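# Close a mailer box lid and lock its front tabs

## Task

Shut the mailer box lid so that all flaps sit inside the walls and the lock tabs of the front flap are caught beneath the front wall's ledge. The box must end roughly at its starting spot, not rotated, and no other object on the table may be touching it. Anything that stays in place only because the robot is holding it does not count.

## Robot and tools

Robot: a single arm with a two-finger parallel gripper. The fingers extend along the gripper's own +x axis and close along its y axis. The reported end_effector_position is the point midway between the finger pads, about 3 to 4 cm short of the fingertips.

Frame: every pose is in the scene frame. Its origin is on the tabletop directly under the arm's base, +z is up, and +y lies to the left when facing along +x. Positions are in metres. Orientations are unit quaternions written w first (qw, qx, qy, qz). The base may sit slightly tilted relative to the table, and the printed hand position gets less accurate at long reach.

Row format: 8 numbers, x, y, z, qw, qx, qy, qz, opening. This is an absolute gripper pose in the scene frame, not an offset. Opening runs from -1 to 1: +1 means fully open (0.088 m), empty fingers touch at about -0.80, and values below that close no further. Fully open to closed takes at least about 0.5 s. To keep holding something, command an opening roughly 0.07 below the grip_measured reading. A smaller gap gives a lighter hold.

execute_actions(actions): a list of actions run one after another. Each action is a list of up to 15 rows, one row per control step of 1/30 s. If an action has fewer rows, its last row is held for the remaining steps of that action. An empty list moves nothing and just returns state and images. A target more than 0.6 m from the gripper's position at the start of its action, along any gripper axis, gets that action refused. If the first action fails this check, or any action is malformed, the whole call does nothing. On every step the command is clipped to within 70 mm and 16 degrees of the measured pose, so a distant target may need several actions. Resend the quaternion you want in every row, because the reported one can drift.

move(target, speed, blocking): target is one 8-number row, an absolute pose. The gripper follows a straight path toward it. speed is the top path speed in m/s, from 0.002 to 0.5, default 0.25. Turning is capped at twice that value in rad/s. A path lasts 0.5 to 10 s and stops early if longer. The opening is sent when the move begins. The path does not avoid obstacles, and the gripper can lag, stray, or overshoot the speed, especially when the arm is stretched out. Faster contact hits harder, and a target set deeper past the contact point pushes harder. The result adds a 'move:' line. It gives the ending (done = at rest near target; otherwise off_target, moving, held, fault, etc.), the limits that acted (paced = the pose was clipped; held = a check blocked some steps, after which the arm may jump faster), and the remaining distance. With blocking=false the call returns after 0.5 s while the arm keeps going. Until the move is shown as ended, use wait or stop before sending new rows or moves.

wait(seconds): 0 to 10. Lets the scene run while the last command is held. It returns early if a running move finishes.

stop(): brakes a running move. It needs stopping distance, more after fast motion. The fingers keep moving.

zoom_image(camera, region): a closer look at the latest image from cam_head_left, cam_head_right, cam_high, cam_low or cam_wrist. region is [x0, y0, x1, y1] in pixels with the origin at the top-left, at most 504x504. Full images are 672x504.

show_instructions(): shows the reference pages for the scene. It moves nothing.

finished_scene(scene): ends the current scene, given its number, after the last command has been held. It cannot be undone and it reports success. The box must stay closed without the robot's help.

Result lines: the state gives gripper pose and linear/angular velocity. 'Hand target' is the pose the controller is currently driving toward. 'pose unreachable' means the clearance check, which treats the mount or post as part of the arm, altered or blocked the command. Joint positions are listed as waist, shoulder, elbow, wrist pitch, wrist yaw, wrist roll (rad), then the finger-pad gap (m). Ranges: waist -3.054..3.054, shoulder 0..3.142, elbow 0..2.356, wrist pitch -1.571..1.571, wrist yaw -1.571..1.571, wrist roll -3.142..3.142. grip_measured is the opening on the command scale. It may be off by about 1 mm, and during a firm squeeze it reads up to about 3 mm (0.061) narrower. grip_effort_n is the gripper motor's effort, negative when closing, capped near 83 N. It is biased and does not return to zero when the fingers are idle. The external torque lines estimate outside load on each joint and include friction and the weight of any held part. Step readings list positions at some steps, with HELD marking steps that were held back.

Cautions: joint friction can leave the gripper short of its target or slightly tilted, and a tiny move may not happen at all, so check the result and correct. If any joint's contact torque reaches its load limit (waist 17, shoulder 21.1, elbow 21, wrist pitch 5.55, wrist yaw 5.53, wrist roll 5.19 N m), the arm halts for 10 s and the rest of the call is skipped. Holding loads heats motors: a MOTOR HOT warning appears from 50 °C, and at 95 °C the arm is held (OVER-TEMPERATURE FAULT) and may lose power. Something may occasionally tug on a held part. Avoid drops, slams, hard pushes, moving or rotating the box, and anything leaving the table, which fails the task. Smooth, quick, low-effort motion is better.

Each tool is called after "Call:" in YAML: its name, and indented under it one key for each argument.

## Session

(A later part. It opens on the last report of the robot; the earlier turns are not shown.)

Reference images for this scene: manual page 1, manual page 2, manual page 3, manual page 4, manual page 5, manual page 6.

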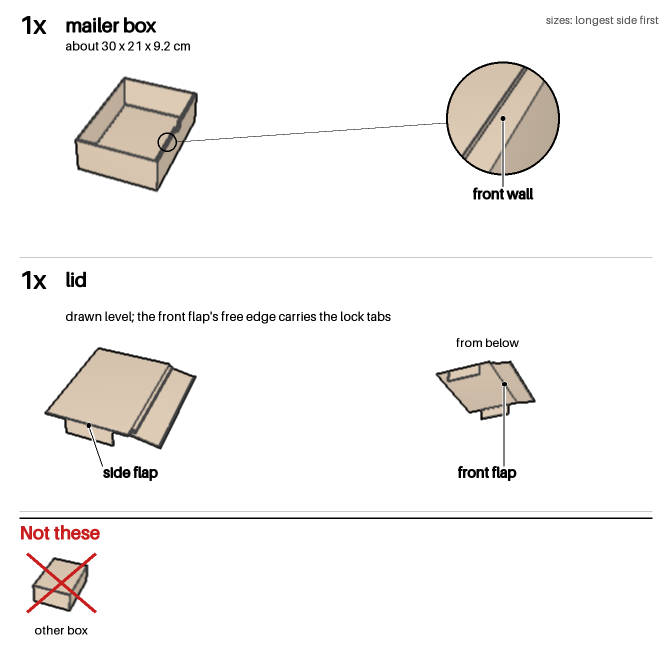

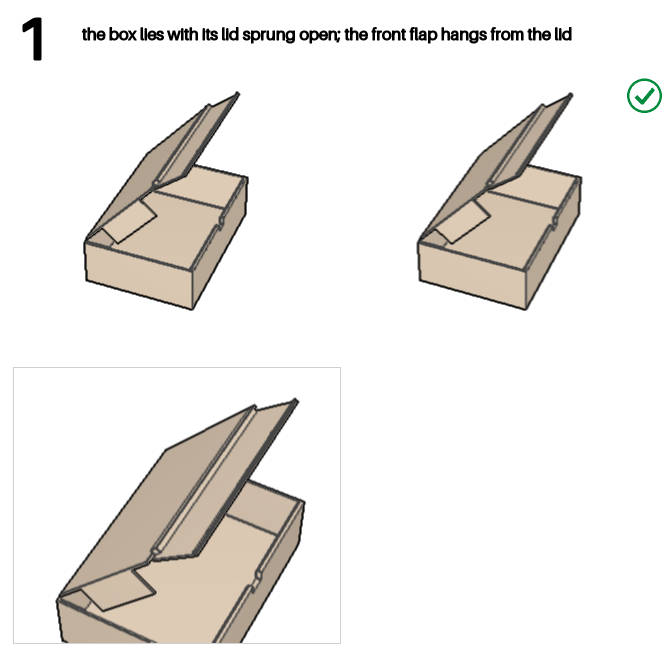

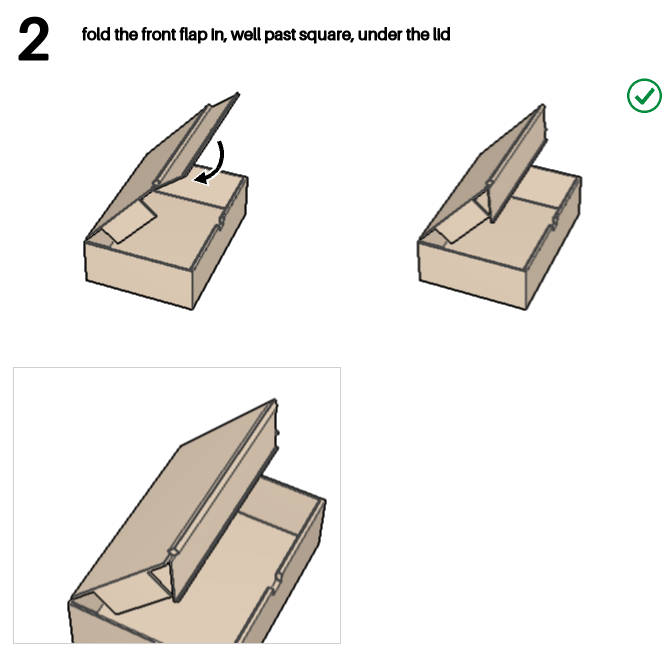

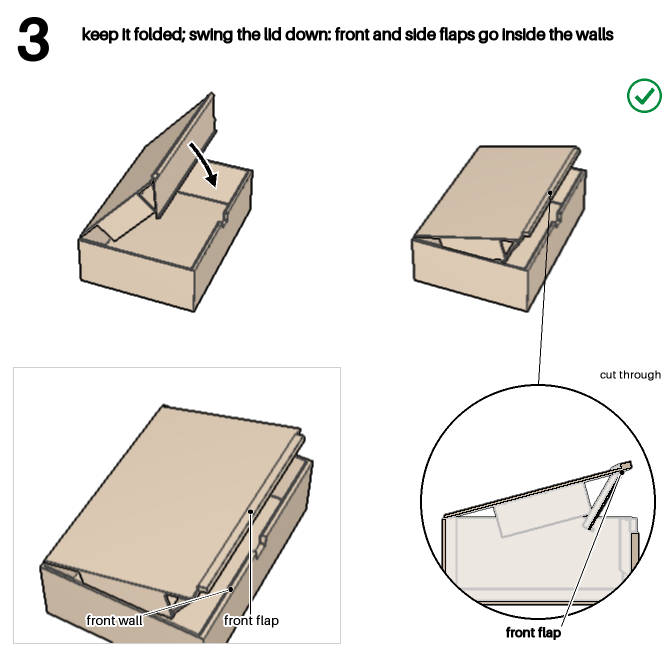

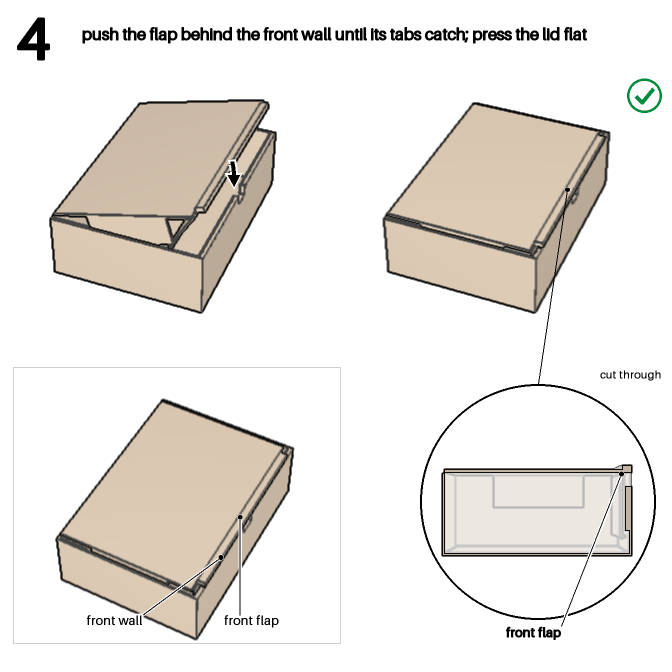

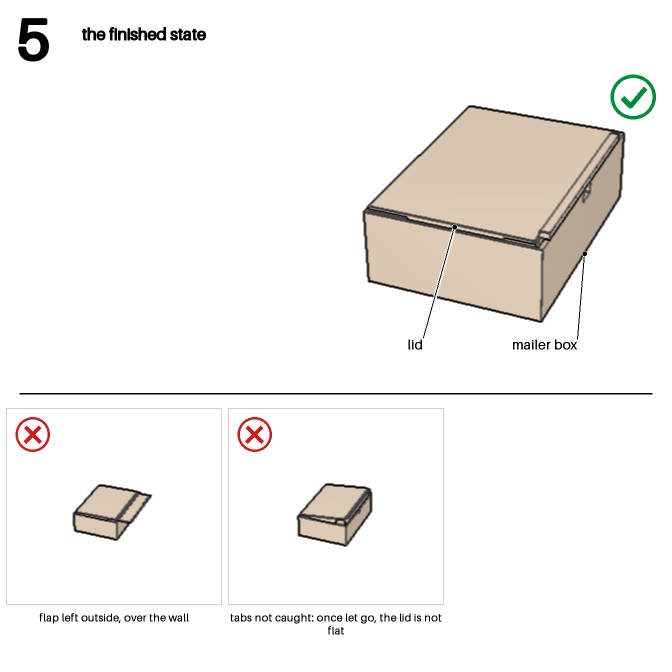

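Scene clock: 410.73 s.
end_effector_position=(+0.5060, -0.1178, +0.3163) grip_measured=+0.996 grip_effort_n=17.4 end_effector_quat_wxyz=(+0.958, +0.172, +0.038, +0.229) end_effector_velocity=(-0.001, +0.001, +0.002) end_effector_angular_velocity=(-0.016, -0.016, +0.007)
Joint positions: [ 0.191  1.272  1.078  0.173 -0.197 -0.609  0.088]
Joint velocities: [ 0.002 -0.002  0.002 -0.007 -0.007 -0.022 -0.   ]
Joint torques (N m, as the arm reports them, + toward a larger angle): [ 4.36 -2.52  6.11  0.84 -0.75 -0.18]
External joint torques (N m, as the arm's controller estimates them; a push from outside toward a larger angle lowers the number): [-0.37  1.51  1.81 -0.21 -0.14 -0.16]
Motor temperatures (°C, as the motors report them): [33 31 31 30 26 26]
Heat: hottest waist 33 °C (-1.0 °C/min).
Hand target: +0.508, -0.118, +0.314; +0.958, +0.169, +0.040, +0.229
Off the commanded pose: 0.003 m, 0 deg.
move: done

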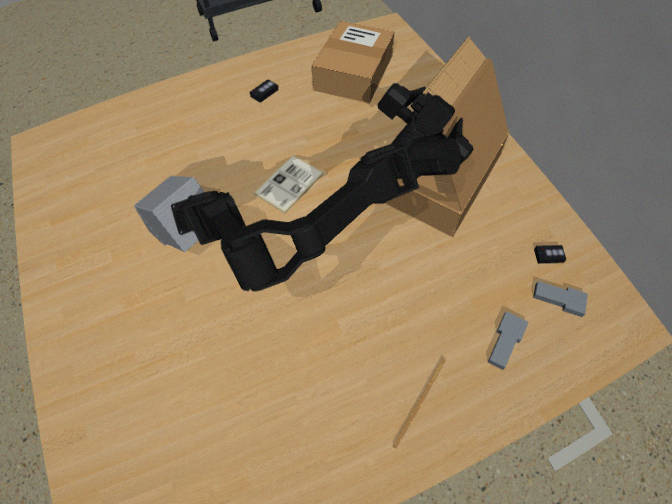

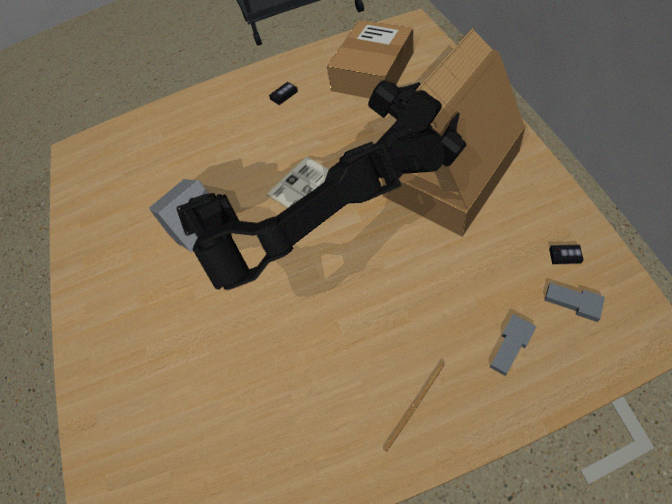

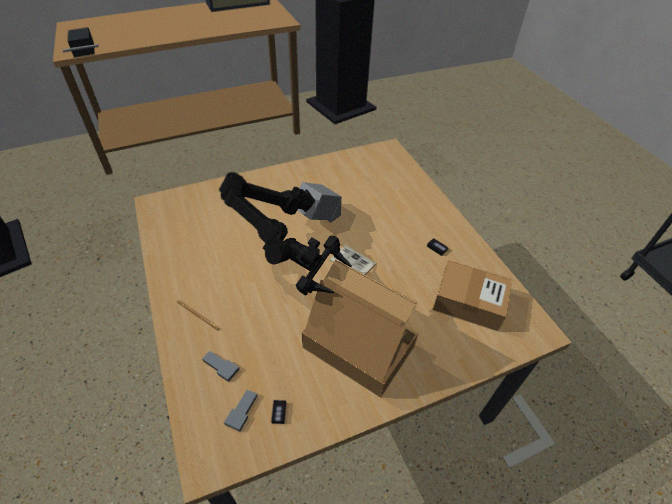

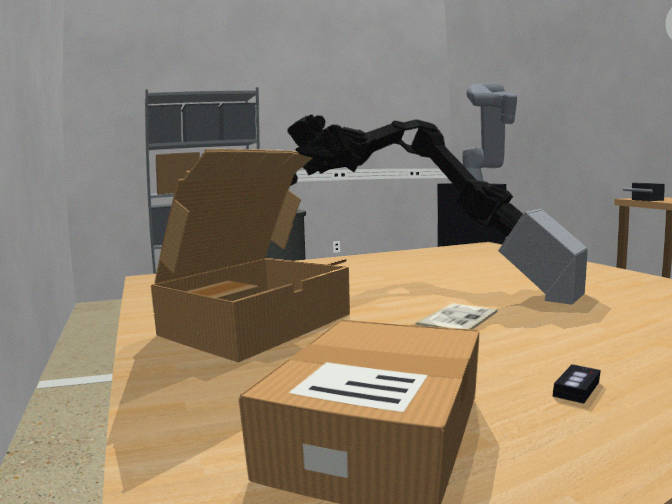

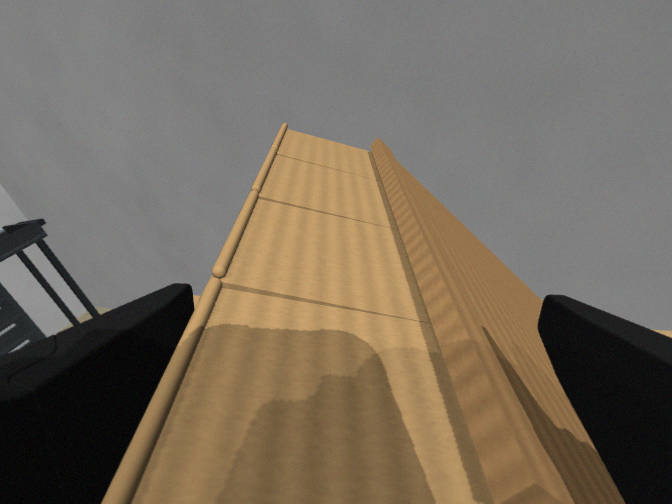

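Tip sits lower on the pad now; good.

Call:
move:
  target: [0.524,-0.146,0.326,0.925,0.297,0.072,0.222,1]
  speed: 0.06

Call:
move:
  target: [0.553,-0.192,0.328,0.880,0.411,0.098,0.211,1]
  speed: 0.06

Call:
move:
  target: [0.553,-0.192,0.308,0.913,0.332,0.08,0.219,1]
  speed: 0.04

Scene clock: 419.40 s.
end_effector_position=(+0.5216, -0.1466, +0.3298) grip_measured=+0.996 grip_effort_n=17.0 end_effector_quat_wxyz=(+0.927, +0.295, +0.066, +0.222) end_effector_velocity=(-0.001, +0.002, +0.001) end_effector_angular_velocity=(+0.013, -0.007, +0.017)
Joint positions: [ 0.163  1.3    1.235  0.044 -0.228 -0.348  0.088]
Joint velocities: [-0.002  0.002  0.002 -0.007 -0.022  0.007 -0.   ]
Joint torques (N m, as the arm reports them, + toward a larger angle): [ 4.42 -2.79  5.98  0.84 -0.68  0.12]
External joint torques (N m, as the arm's controller estimates them; a push from outside toward a larger angle lowers the number): [-0.37  1.64  1.57 -0.22 -0.07  0.15]
Motor temperatures (°C, as the motors report them): [33 30 31 30 26 26]
Heat: hottest waist 33 °C (-1.0 °C/min).
Hand target: +0.524, -0.146, +0.326; +0.926, +0.297, +0.072, +0.222
Off the commanded pose: 0.005 m, 1 deg.
move: done

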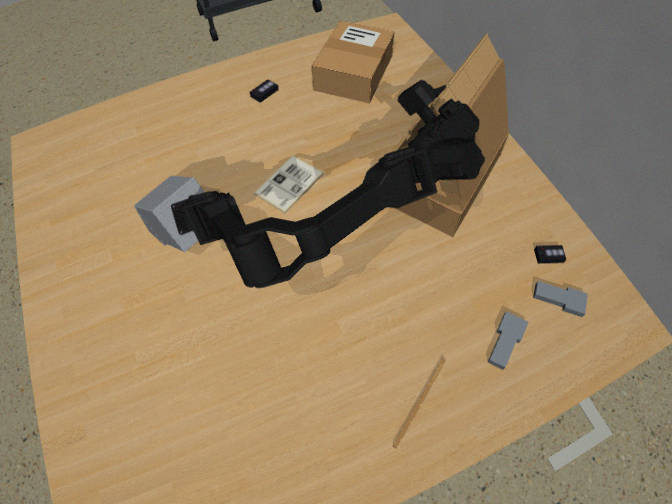

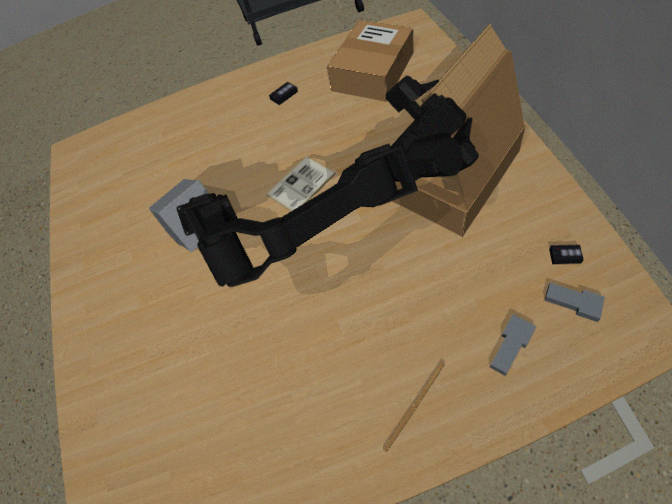

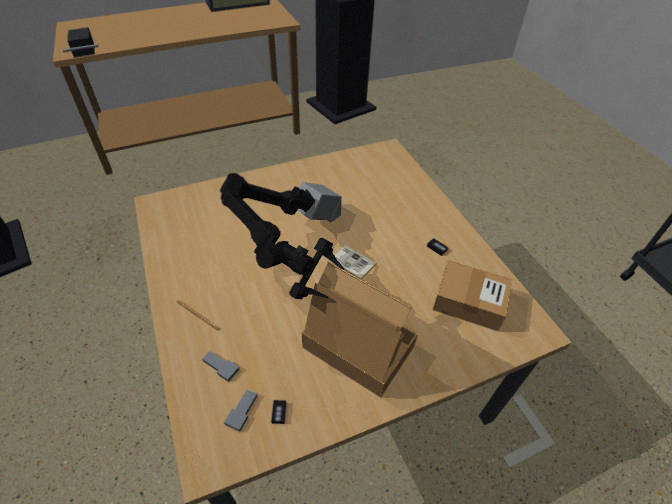

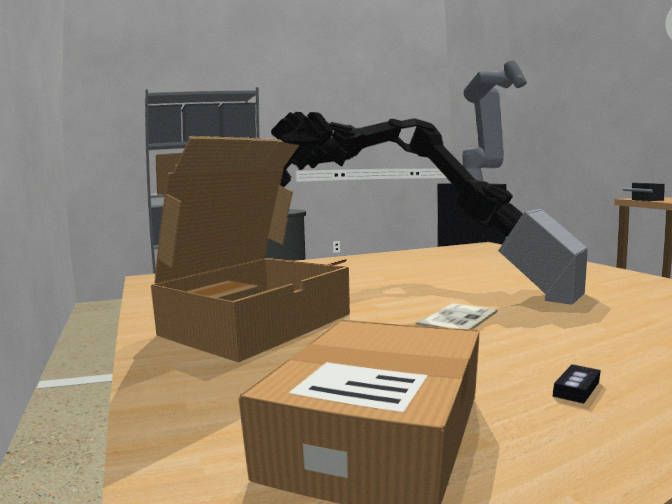

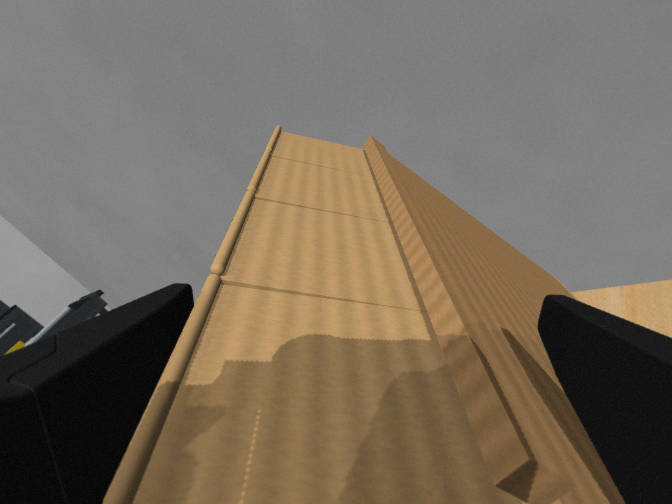

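Scene clock: 421.83 s.
end_effector_position=(+0.5491, -0.1941, +0.3417) grip_measured=+0.996 grip_effort_n=15.1 end_effector_quat_wxyz=(+0.882, +0.409, +0.080, +0.218) end_effector_velocity=(-0.001, +0.004, -0.000) end_effector_angular_velocity=(+0.001, -0.001, +0.032)
Joint positions: [ 0.077  1.386  1.496 -0.112 -0.336 -0.098  0.088]
Joint velocities: [-0.002  0.007  0.017 -0.037 -0.022 -0.007 -0.   ]
Joint torques (N m, as the arm reports them, + toward a larger angle): [ 3.39 -3.11  5.4   0.62 -0.31  0.11]
External joint torques (N m, as the arm's controller estimates them; a push from outside toward a larger angle lowers the number): [-1.61  2.24  1.   -0.4   0.31  0.15]
Motor temperatures (°C, as the motors report them): [33 30 31 30 26 26]
Heat: hottest waist 33 °C (-1.0 °C/min).
Hand target: +0.553, -0.192, +0.328; +0.881, +0.412, +0.098, +0.211
Off the commanded pose: 0.014 m, 2 deg.
move: off_target

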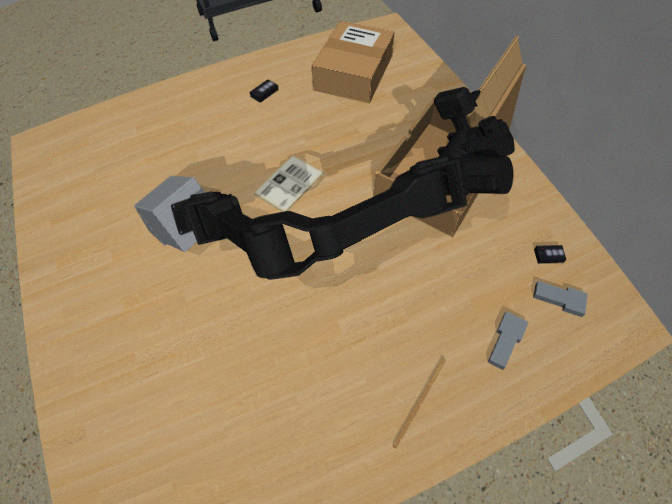

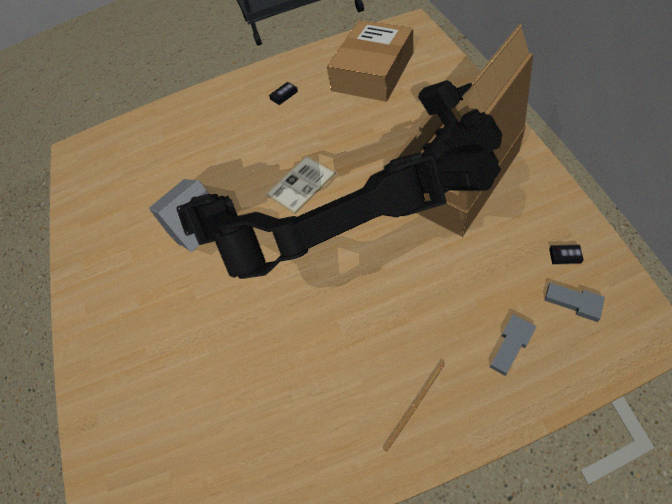

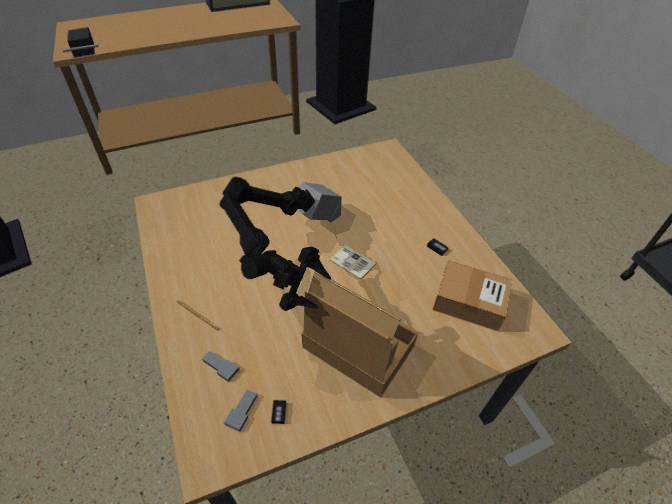

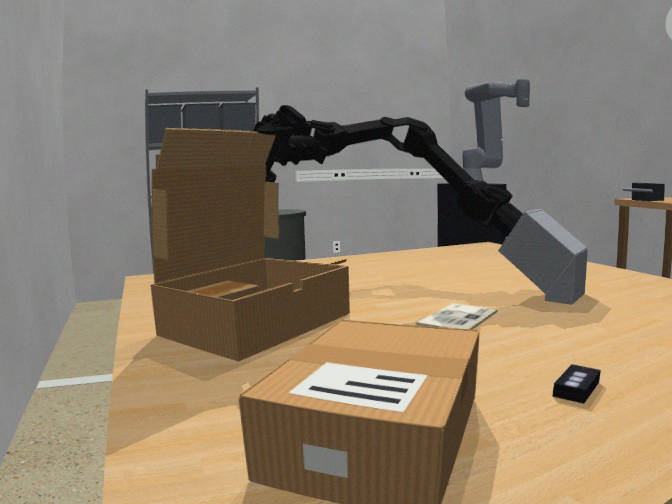

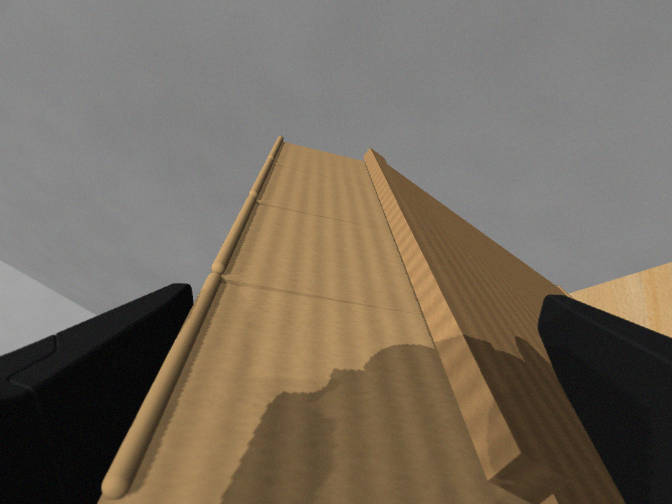

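Scene clock: 424.13 s.
end_effector_position=(+0.5495, -0.2011, +0.3332) grip_measured=+0.997 grip_effort_n=13.3 end_effector_quat_wxyz=(+0.916, +0.331, +0.048, +0.223) end_effector_velocity=(-0.000, +0.000, -0.000) end_effector_angular_velocity=(-0.015, -0.022, +0.005)
Joint positions: [ 0.031  1.387  1.478 -0.071 -0.395 -0.27   0.088]
Joint velocities: [-0.007  0.002 -0.002  0.007 -0.022 -0.022 -0.   ]
Joint torques (N m, as the arm reports them, + toward a larger angle): [ 2.65 -2.78  2.92  0.66 -0.05  0.05]
External joint torques (N m, as the arm's controller estimates them; a push from outside toward a larger angle lowers the number): [-2.28  2.94 -1.59 -0.37  0.55  0.08]
Motor temperatures (°C, as the motors report them): [33 30 31 30 26 26]
Heat: hottest waist 33 °C (-1.0 °C/min).
Hand target: +0.552, -0.192, +0.308; +0.914, +0.332, +0.080, +0.219
Off the commanded pose: 0.027 m, 4 deg.
move: off_target

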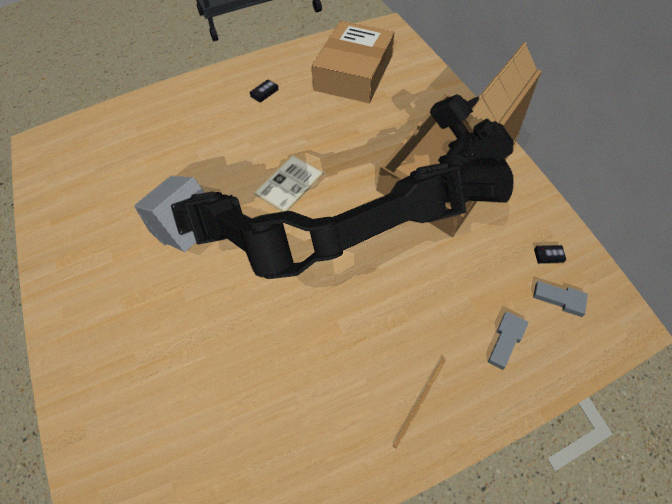

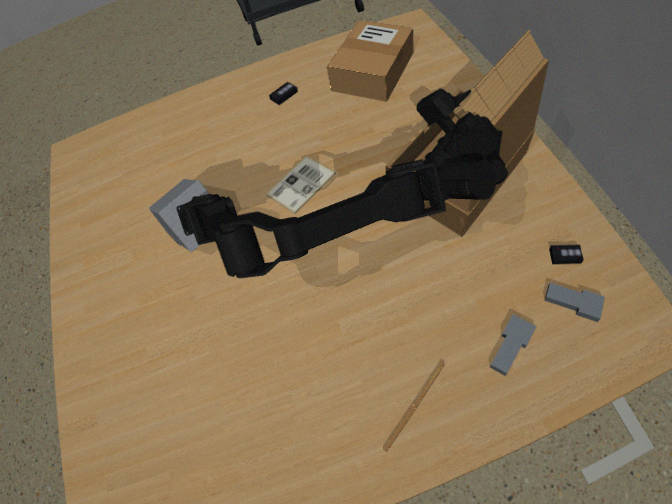

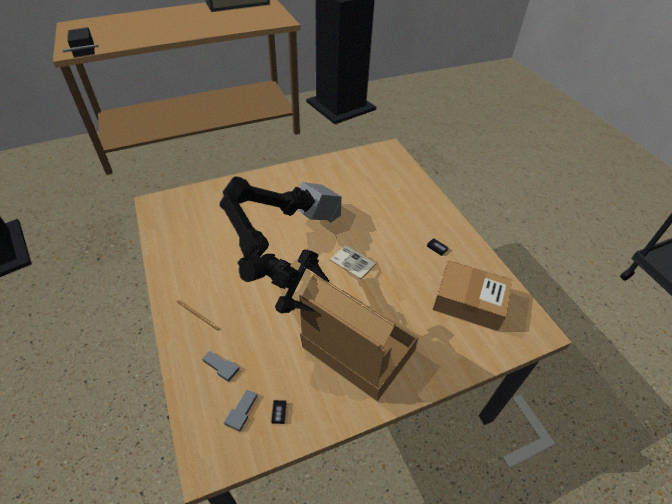

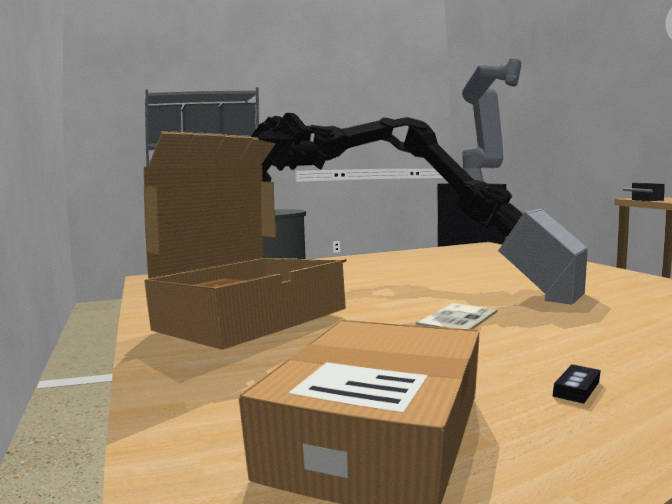

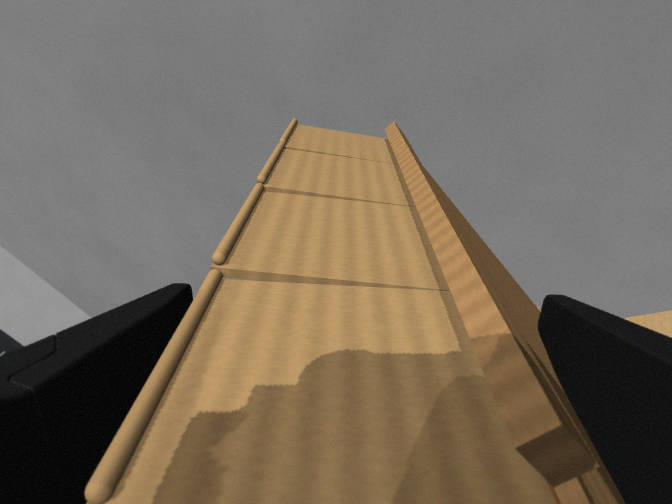

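Call:
move:
  target: [0.546,-0.180,0.294,0.944,0.235,0.056,0.226,1]
  speed: 0.04

Scene clock: 428.77 s.
end_effector_position=(+0.5453, -0.1860, +0.3202) grip_measured=+0.997 grip_effort_n=12.3 end_effector_quat_wxyz=(+0.945, +0.232, +0.021, +0.230) end_effector_velocity=(-0.002, +0.006, -0.002) end_effector_angular_velocity=(-0.002, +0.000, +0.018)
Joint positions: [ 0.023  1.378  1.388  0.01  -0.412 -0.484  0.088]
Joint velocities: [ 0.002 -0.002 -0.012 -0.007 -0.007 -0.007 -0.   ]
Joint torques (N m, as the arm reports them, + toward a larger angle): [ 2.29 -3.81  2.26  0.49  0.11  0.18]
External joint torques (N m, as the arm's controller estimates them; a push from outside toward a larger angle lowers the number): [-2.73  1.99 -2.29 -0.56  0.72  0.2 ]
Motor temperatures (°C, as the motors report them): [33 31 31 29 25 26]
Heat: hottest waist 33 °C (-1.0 °C/min).
Hand target: +0.545, -0.180, +0.295; +0.944, +0.235, +0.056, +0.226
Off the commanded pose: 0.027 m, 4 deg.
move: off_target

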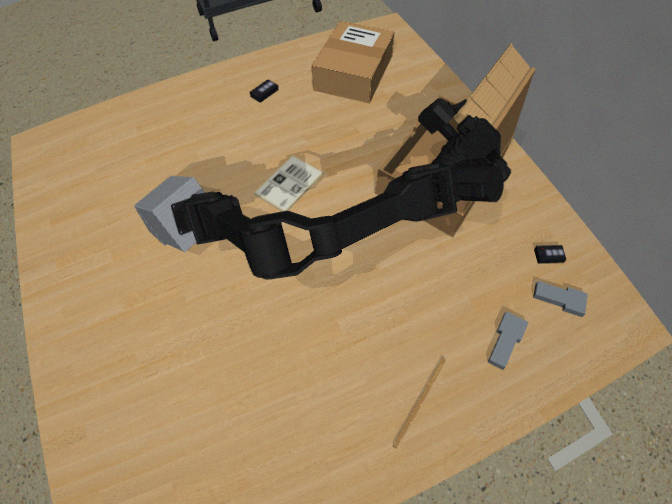

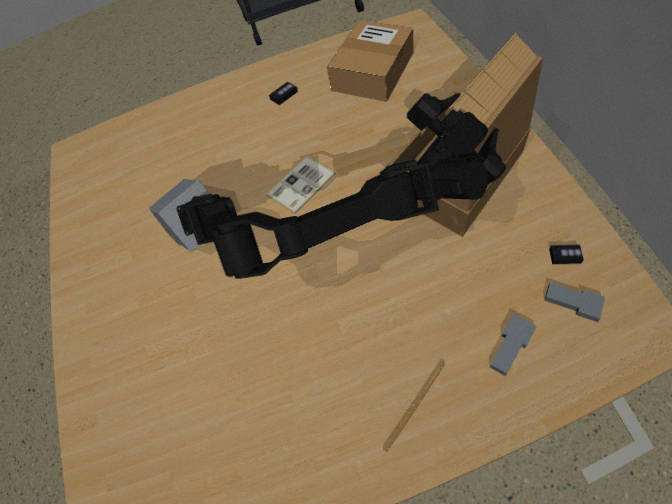

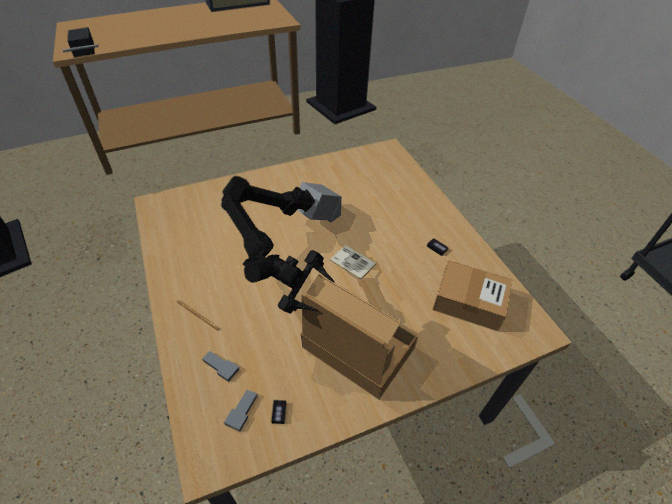

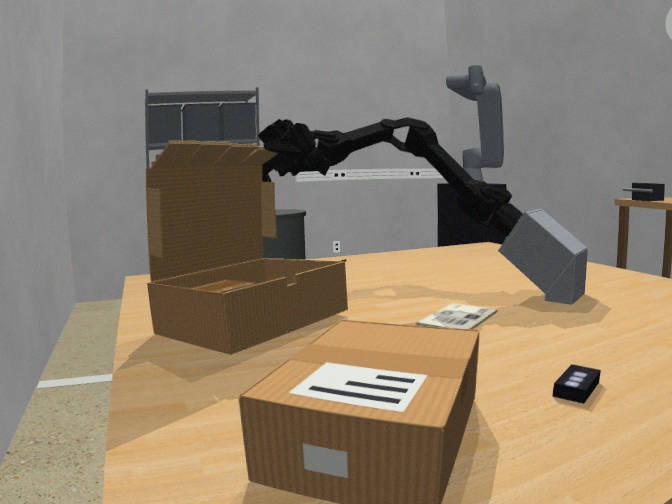

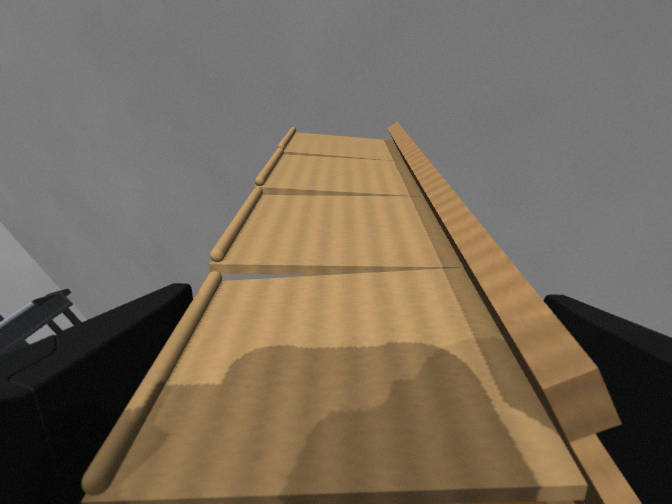

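Call:
move:
  target: [0.545,-0.179,0.286,0.954,0.19,0.045,0.228,1]
  speed: 0.03

Scene clock: 433.03 s.
end_effector_position=(+0.5439, -0.1861, +0.3084) grip_measured=+0.997 grip_effort_n=11.9 end_effector_quat_wxyz=(+0.956, +0.186, +0.016, +0.228) end_effector_velocity=(-0.000, +0.001, -0.004) end_effector_angular_velocity=(-0.006, -0.002, +0.001)
Joint positions: [-0.003  1.376  1.36   0.033 -0.426 -0.578  0.088]
Joint velocities: [-0.007  0.002 -0.007  0.007 -0.007 -0.007 -0.   ]
Joint torques (N m, as the arm reports them, + toward a larger angle): [ 3.   -3.32  2.95  0.67 -0.15  0.17]
External joint torques (N m, as the arm's controller estimates them; a push from outside toward a larger angle lowers the number): [-1.92  2.59 -1.59 -0.38  0.46  0.18]
Motor temperatures (°C, as the motors report them): [33 31 31 29 25 26]
Heat: hottest waist 33 °C (-1.0 °C/min).
Hand target: +0.544, -0.179, +0.286; +0.954, +0.190, +0.045, +0.228
Off the commanded pose: 0.024 m, 3 deg.
move: off_target

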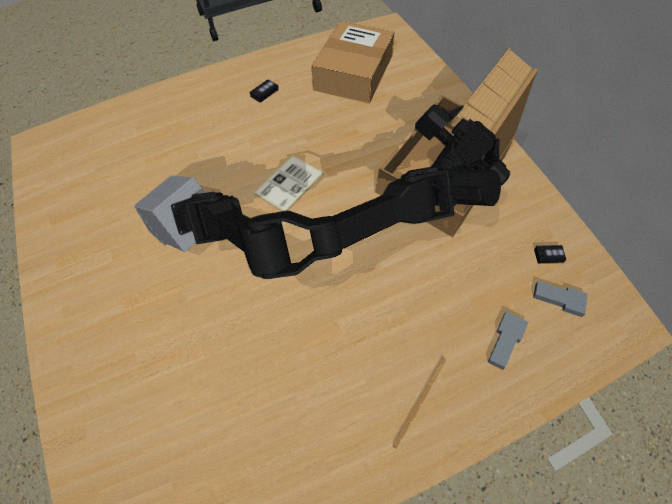

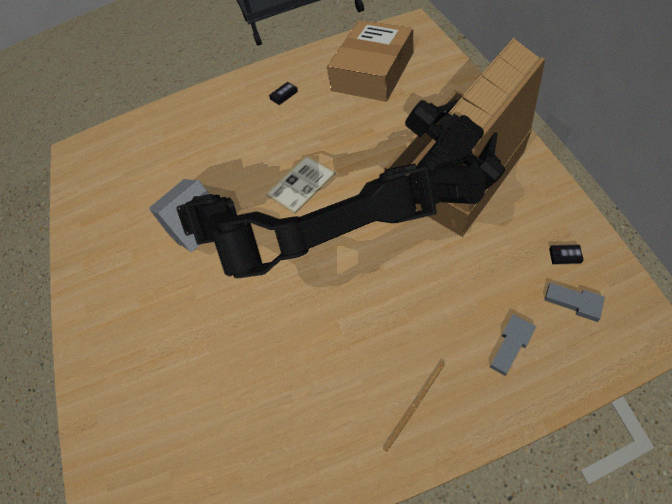

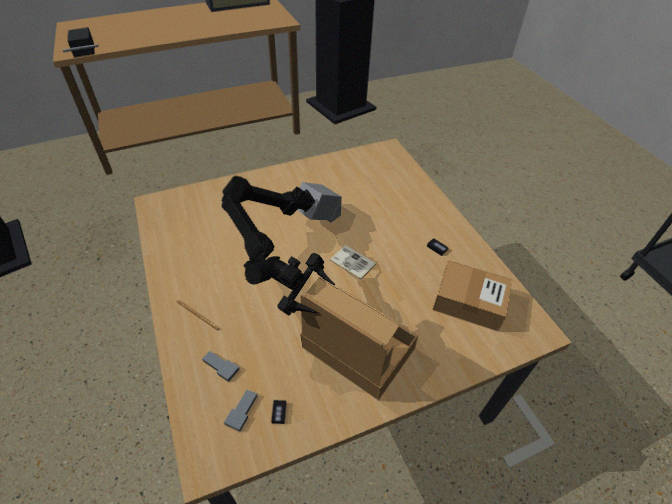

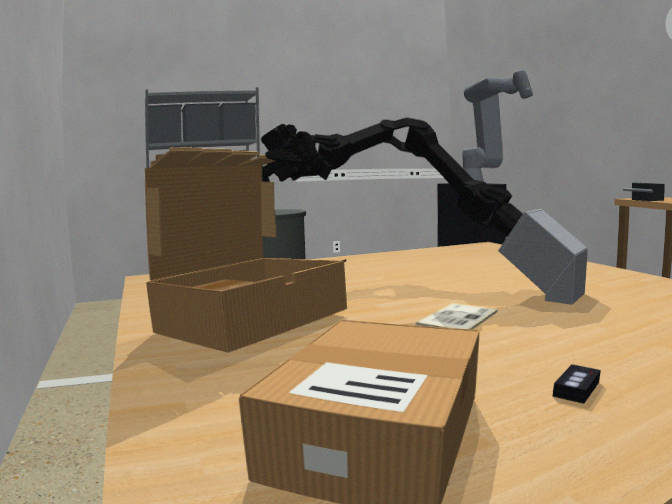

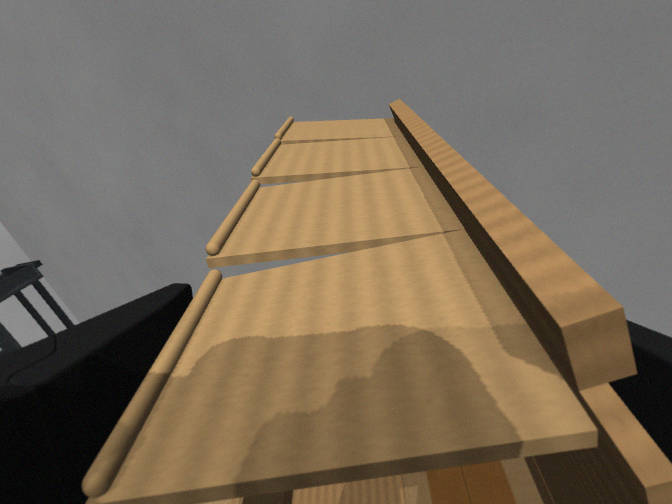

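Now keep squeezing while unrolling.

Call:
execute_actions:
  actions:
    - [[0.545,-0.179,0.284,0.957,0.172,0.041,0.229,0.95]]
    - [[0.545,-0.179,0.282,0.96,0.15,0.036,0.23,0.90]]
    - [[0.545,-0.179,0.280,0.963,0.125,0.03,0.231,0.85]]
    - [[0.546,-0.181,0.278,0.966,0.10,0.024,0.232,0.80]]

Scene clock: 439.53 s.
end_effector_position=(+0.5440, -0.1909, +0.2990) grip_measured=+0.808 grip_effort_n=-40.7 end_effector_quat_wxyz=(+0.970, +0.090, -0.004, +0.224) end_effector_velocity=(-0.003, +0.001, +0.002) end_effector_angular_velocity=(+0.001, -0.010, +0.020)
Joint positions: [-0.034  1.38   1.353  0.047 -0.447 -0.776  0.079]
Joint velocities: [-0.002 -0.007  0.002 -0.022 -0.022 -0.007 -0.   ]
Joint torques (N m, as the arm reports them, + toward a larger angle): [ 3.49 -2.97  3.63  0.33 -0.28  0.53]
External joint torques (N m, as the arm's controller estimates them; a push from outside toward a larger angle lowers the number): [-1.44  3.23 -0.94 -0.71  0.34  0.53]
External joint torques at the end of the 1st action: [-2.    2.8  -1.62 -0.43  0.49  0.27]
External joint torques at the end of the 2nd action: [-1.72  2.73 -1.73 -0.51  0.45  0.35]
External joint torques at the end of the 3rd action: [-1.61  2.92 -1.7  -0.56  0.32  0.41]
Motor temperatures (°C, as the motors report them): [33 31 31 29 25 26]
Heat: hottest waist 33 °C (-1.0 °C/min).
Hand target: +0.545, -0.181, +0.278; +0.967, +0.100, +0.024, +0.232
Off the commanded pose: 0.023 m, 4 deg.
Step readings (end_effector_position; steps 1 to 15: 1st action; 16 to 30: 2nd action; 31 to 45: 3rd action; 46 to 60: 4th action):
0: (+0.5439, -0.1861, +0.3083)
1: (+0.5438, -0.1861, +0.3079)
2: (+0.5438, -0.1864, +0.3076)
4: (+0.5437, -0.1866, +0.3071)
8: (+0.5438, -0.1871, +0.3066)
15: (+0.5438, -0.1871, +0.3065)
16: (+0.5438, -0.1874, +0.3063)
17: (+0.5438, -0.1877, +0.3057)
19: (+0.5437, -0.1880, +0.3052)
23: (+0.5438, -0.1887, +0.3047)
30: (+0.5438, -0.1887, +0.3045)
31: (+0.5438, -0.1889, +0.3042)
32: (+0.5437, -0.1891, +0.3037)
34: (+0.5439, -0.1895, +0.3027)
38: (+0.5439, -0.1898, +0.3022)
45: (+0.5439, -0.1898, +0.3018)
46: (+0.5440, -0.1899, +0.3014)
47: (+0.5440, -0.1900, +0.3008)
49: (+0.5441, -0.1902, +0.2999)
53: (+0.5441, -0.1907, +0.2992)
60: end_effector_position above

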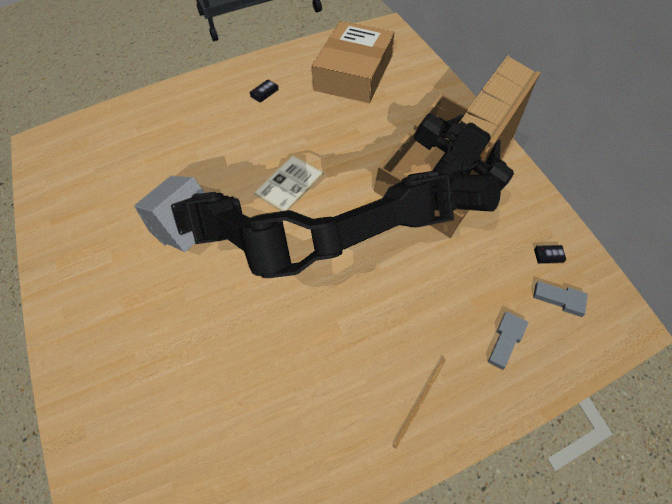

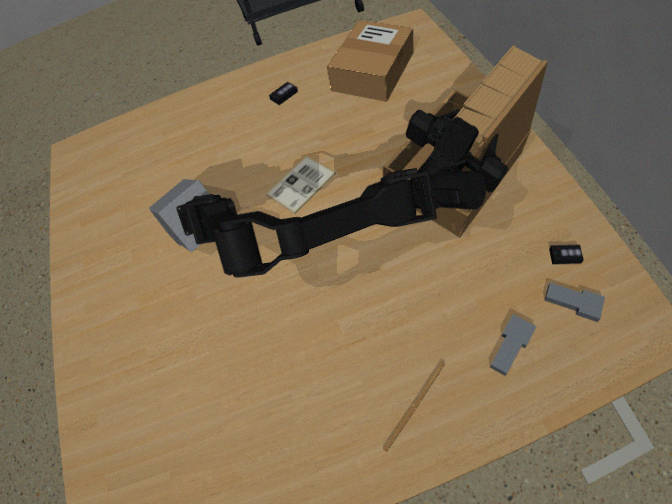

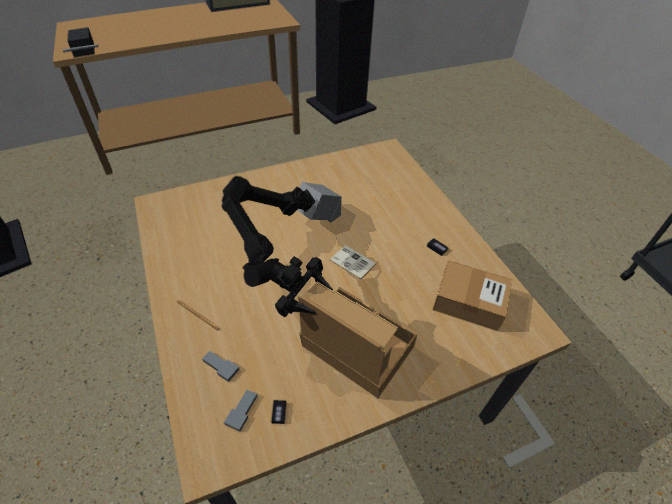

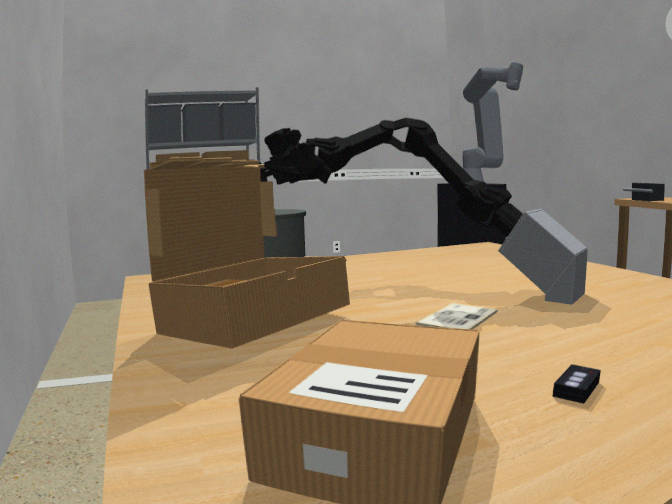

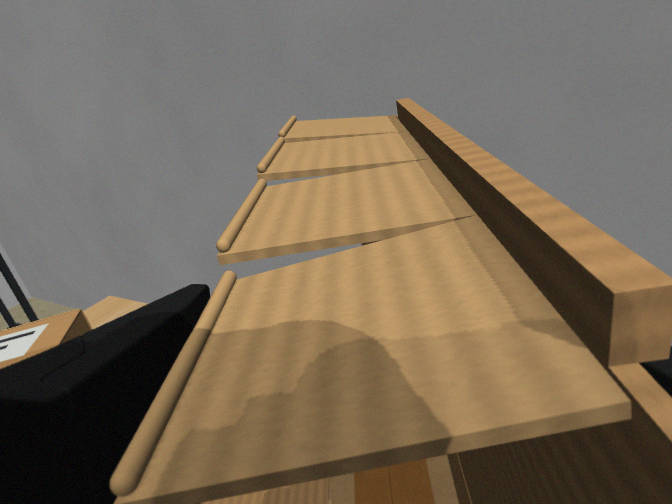

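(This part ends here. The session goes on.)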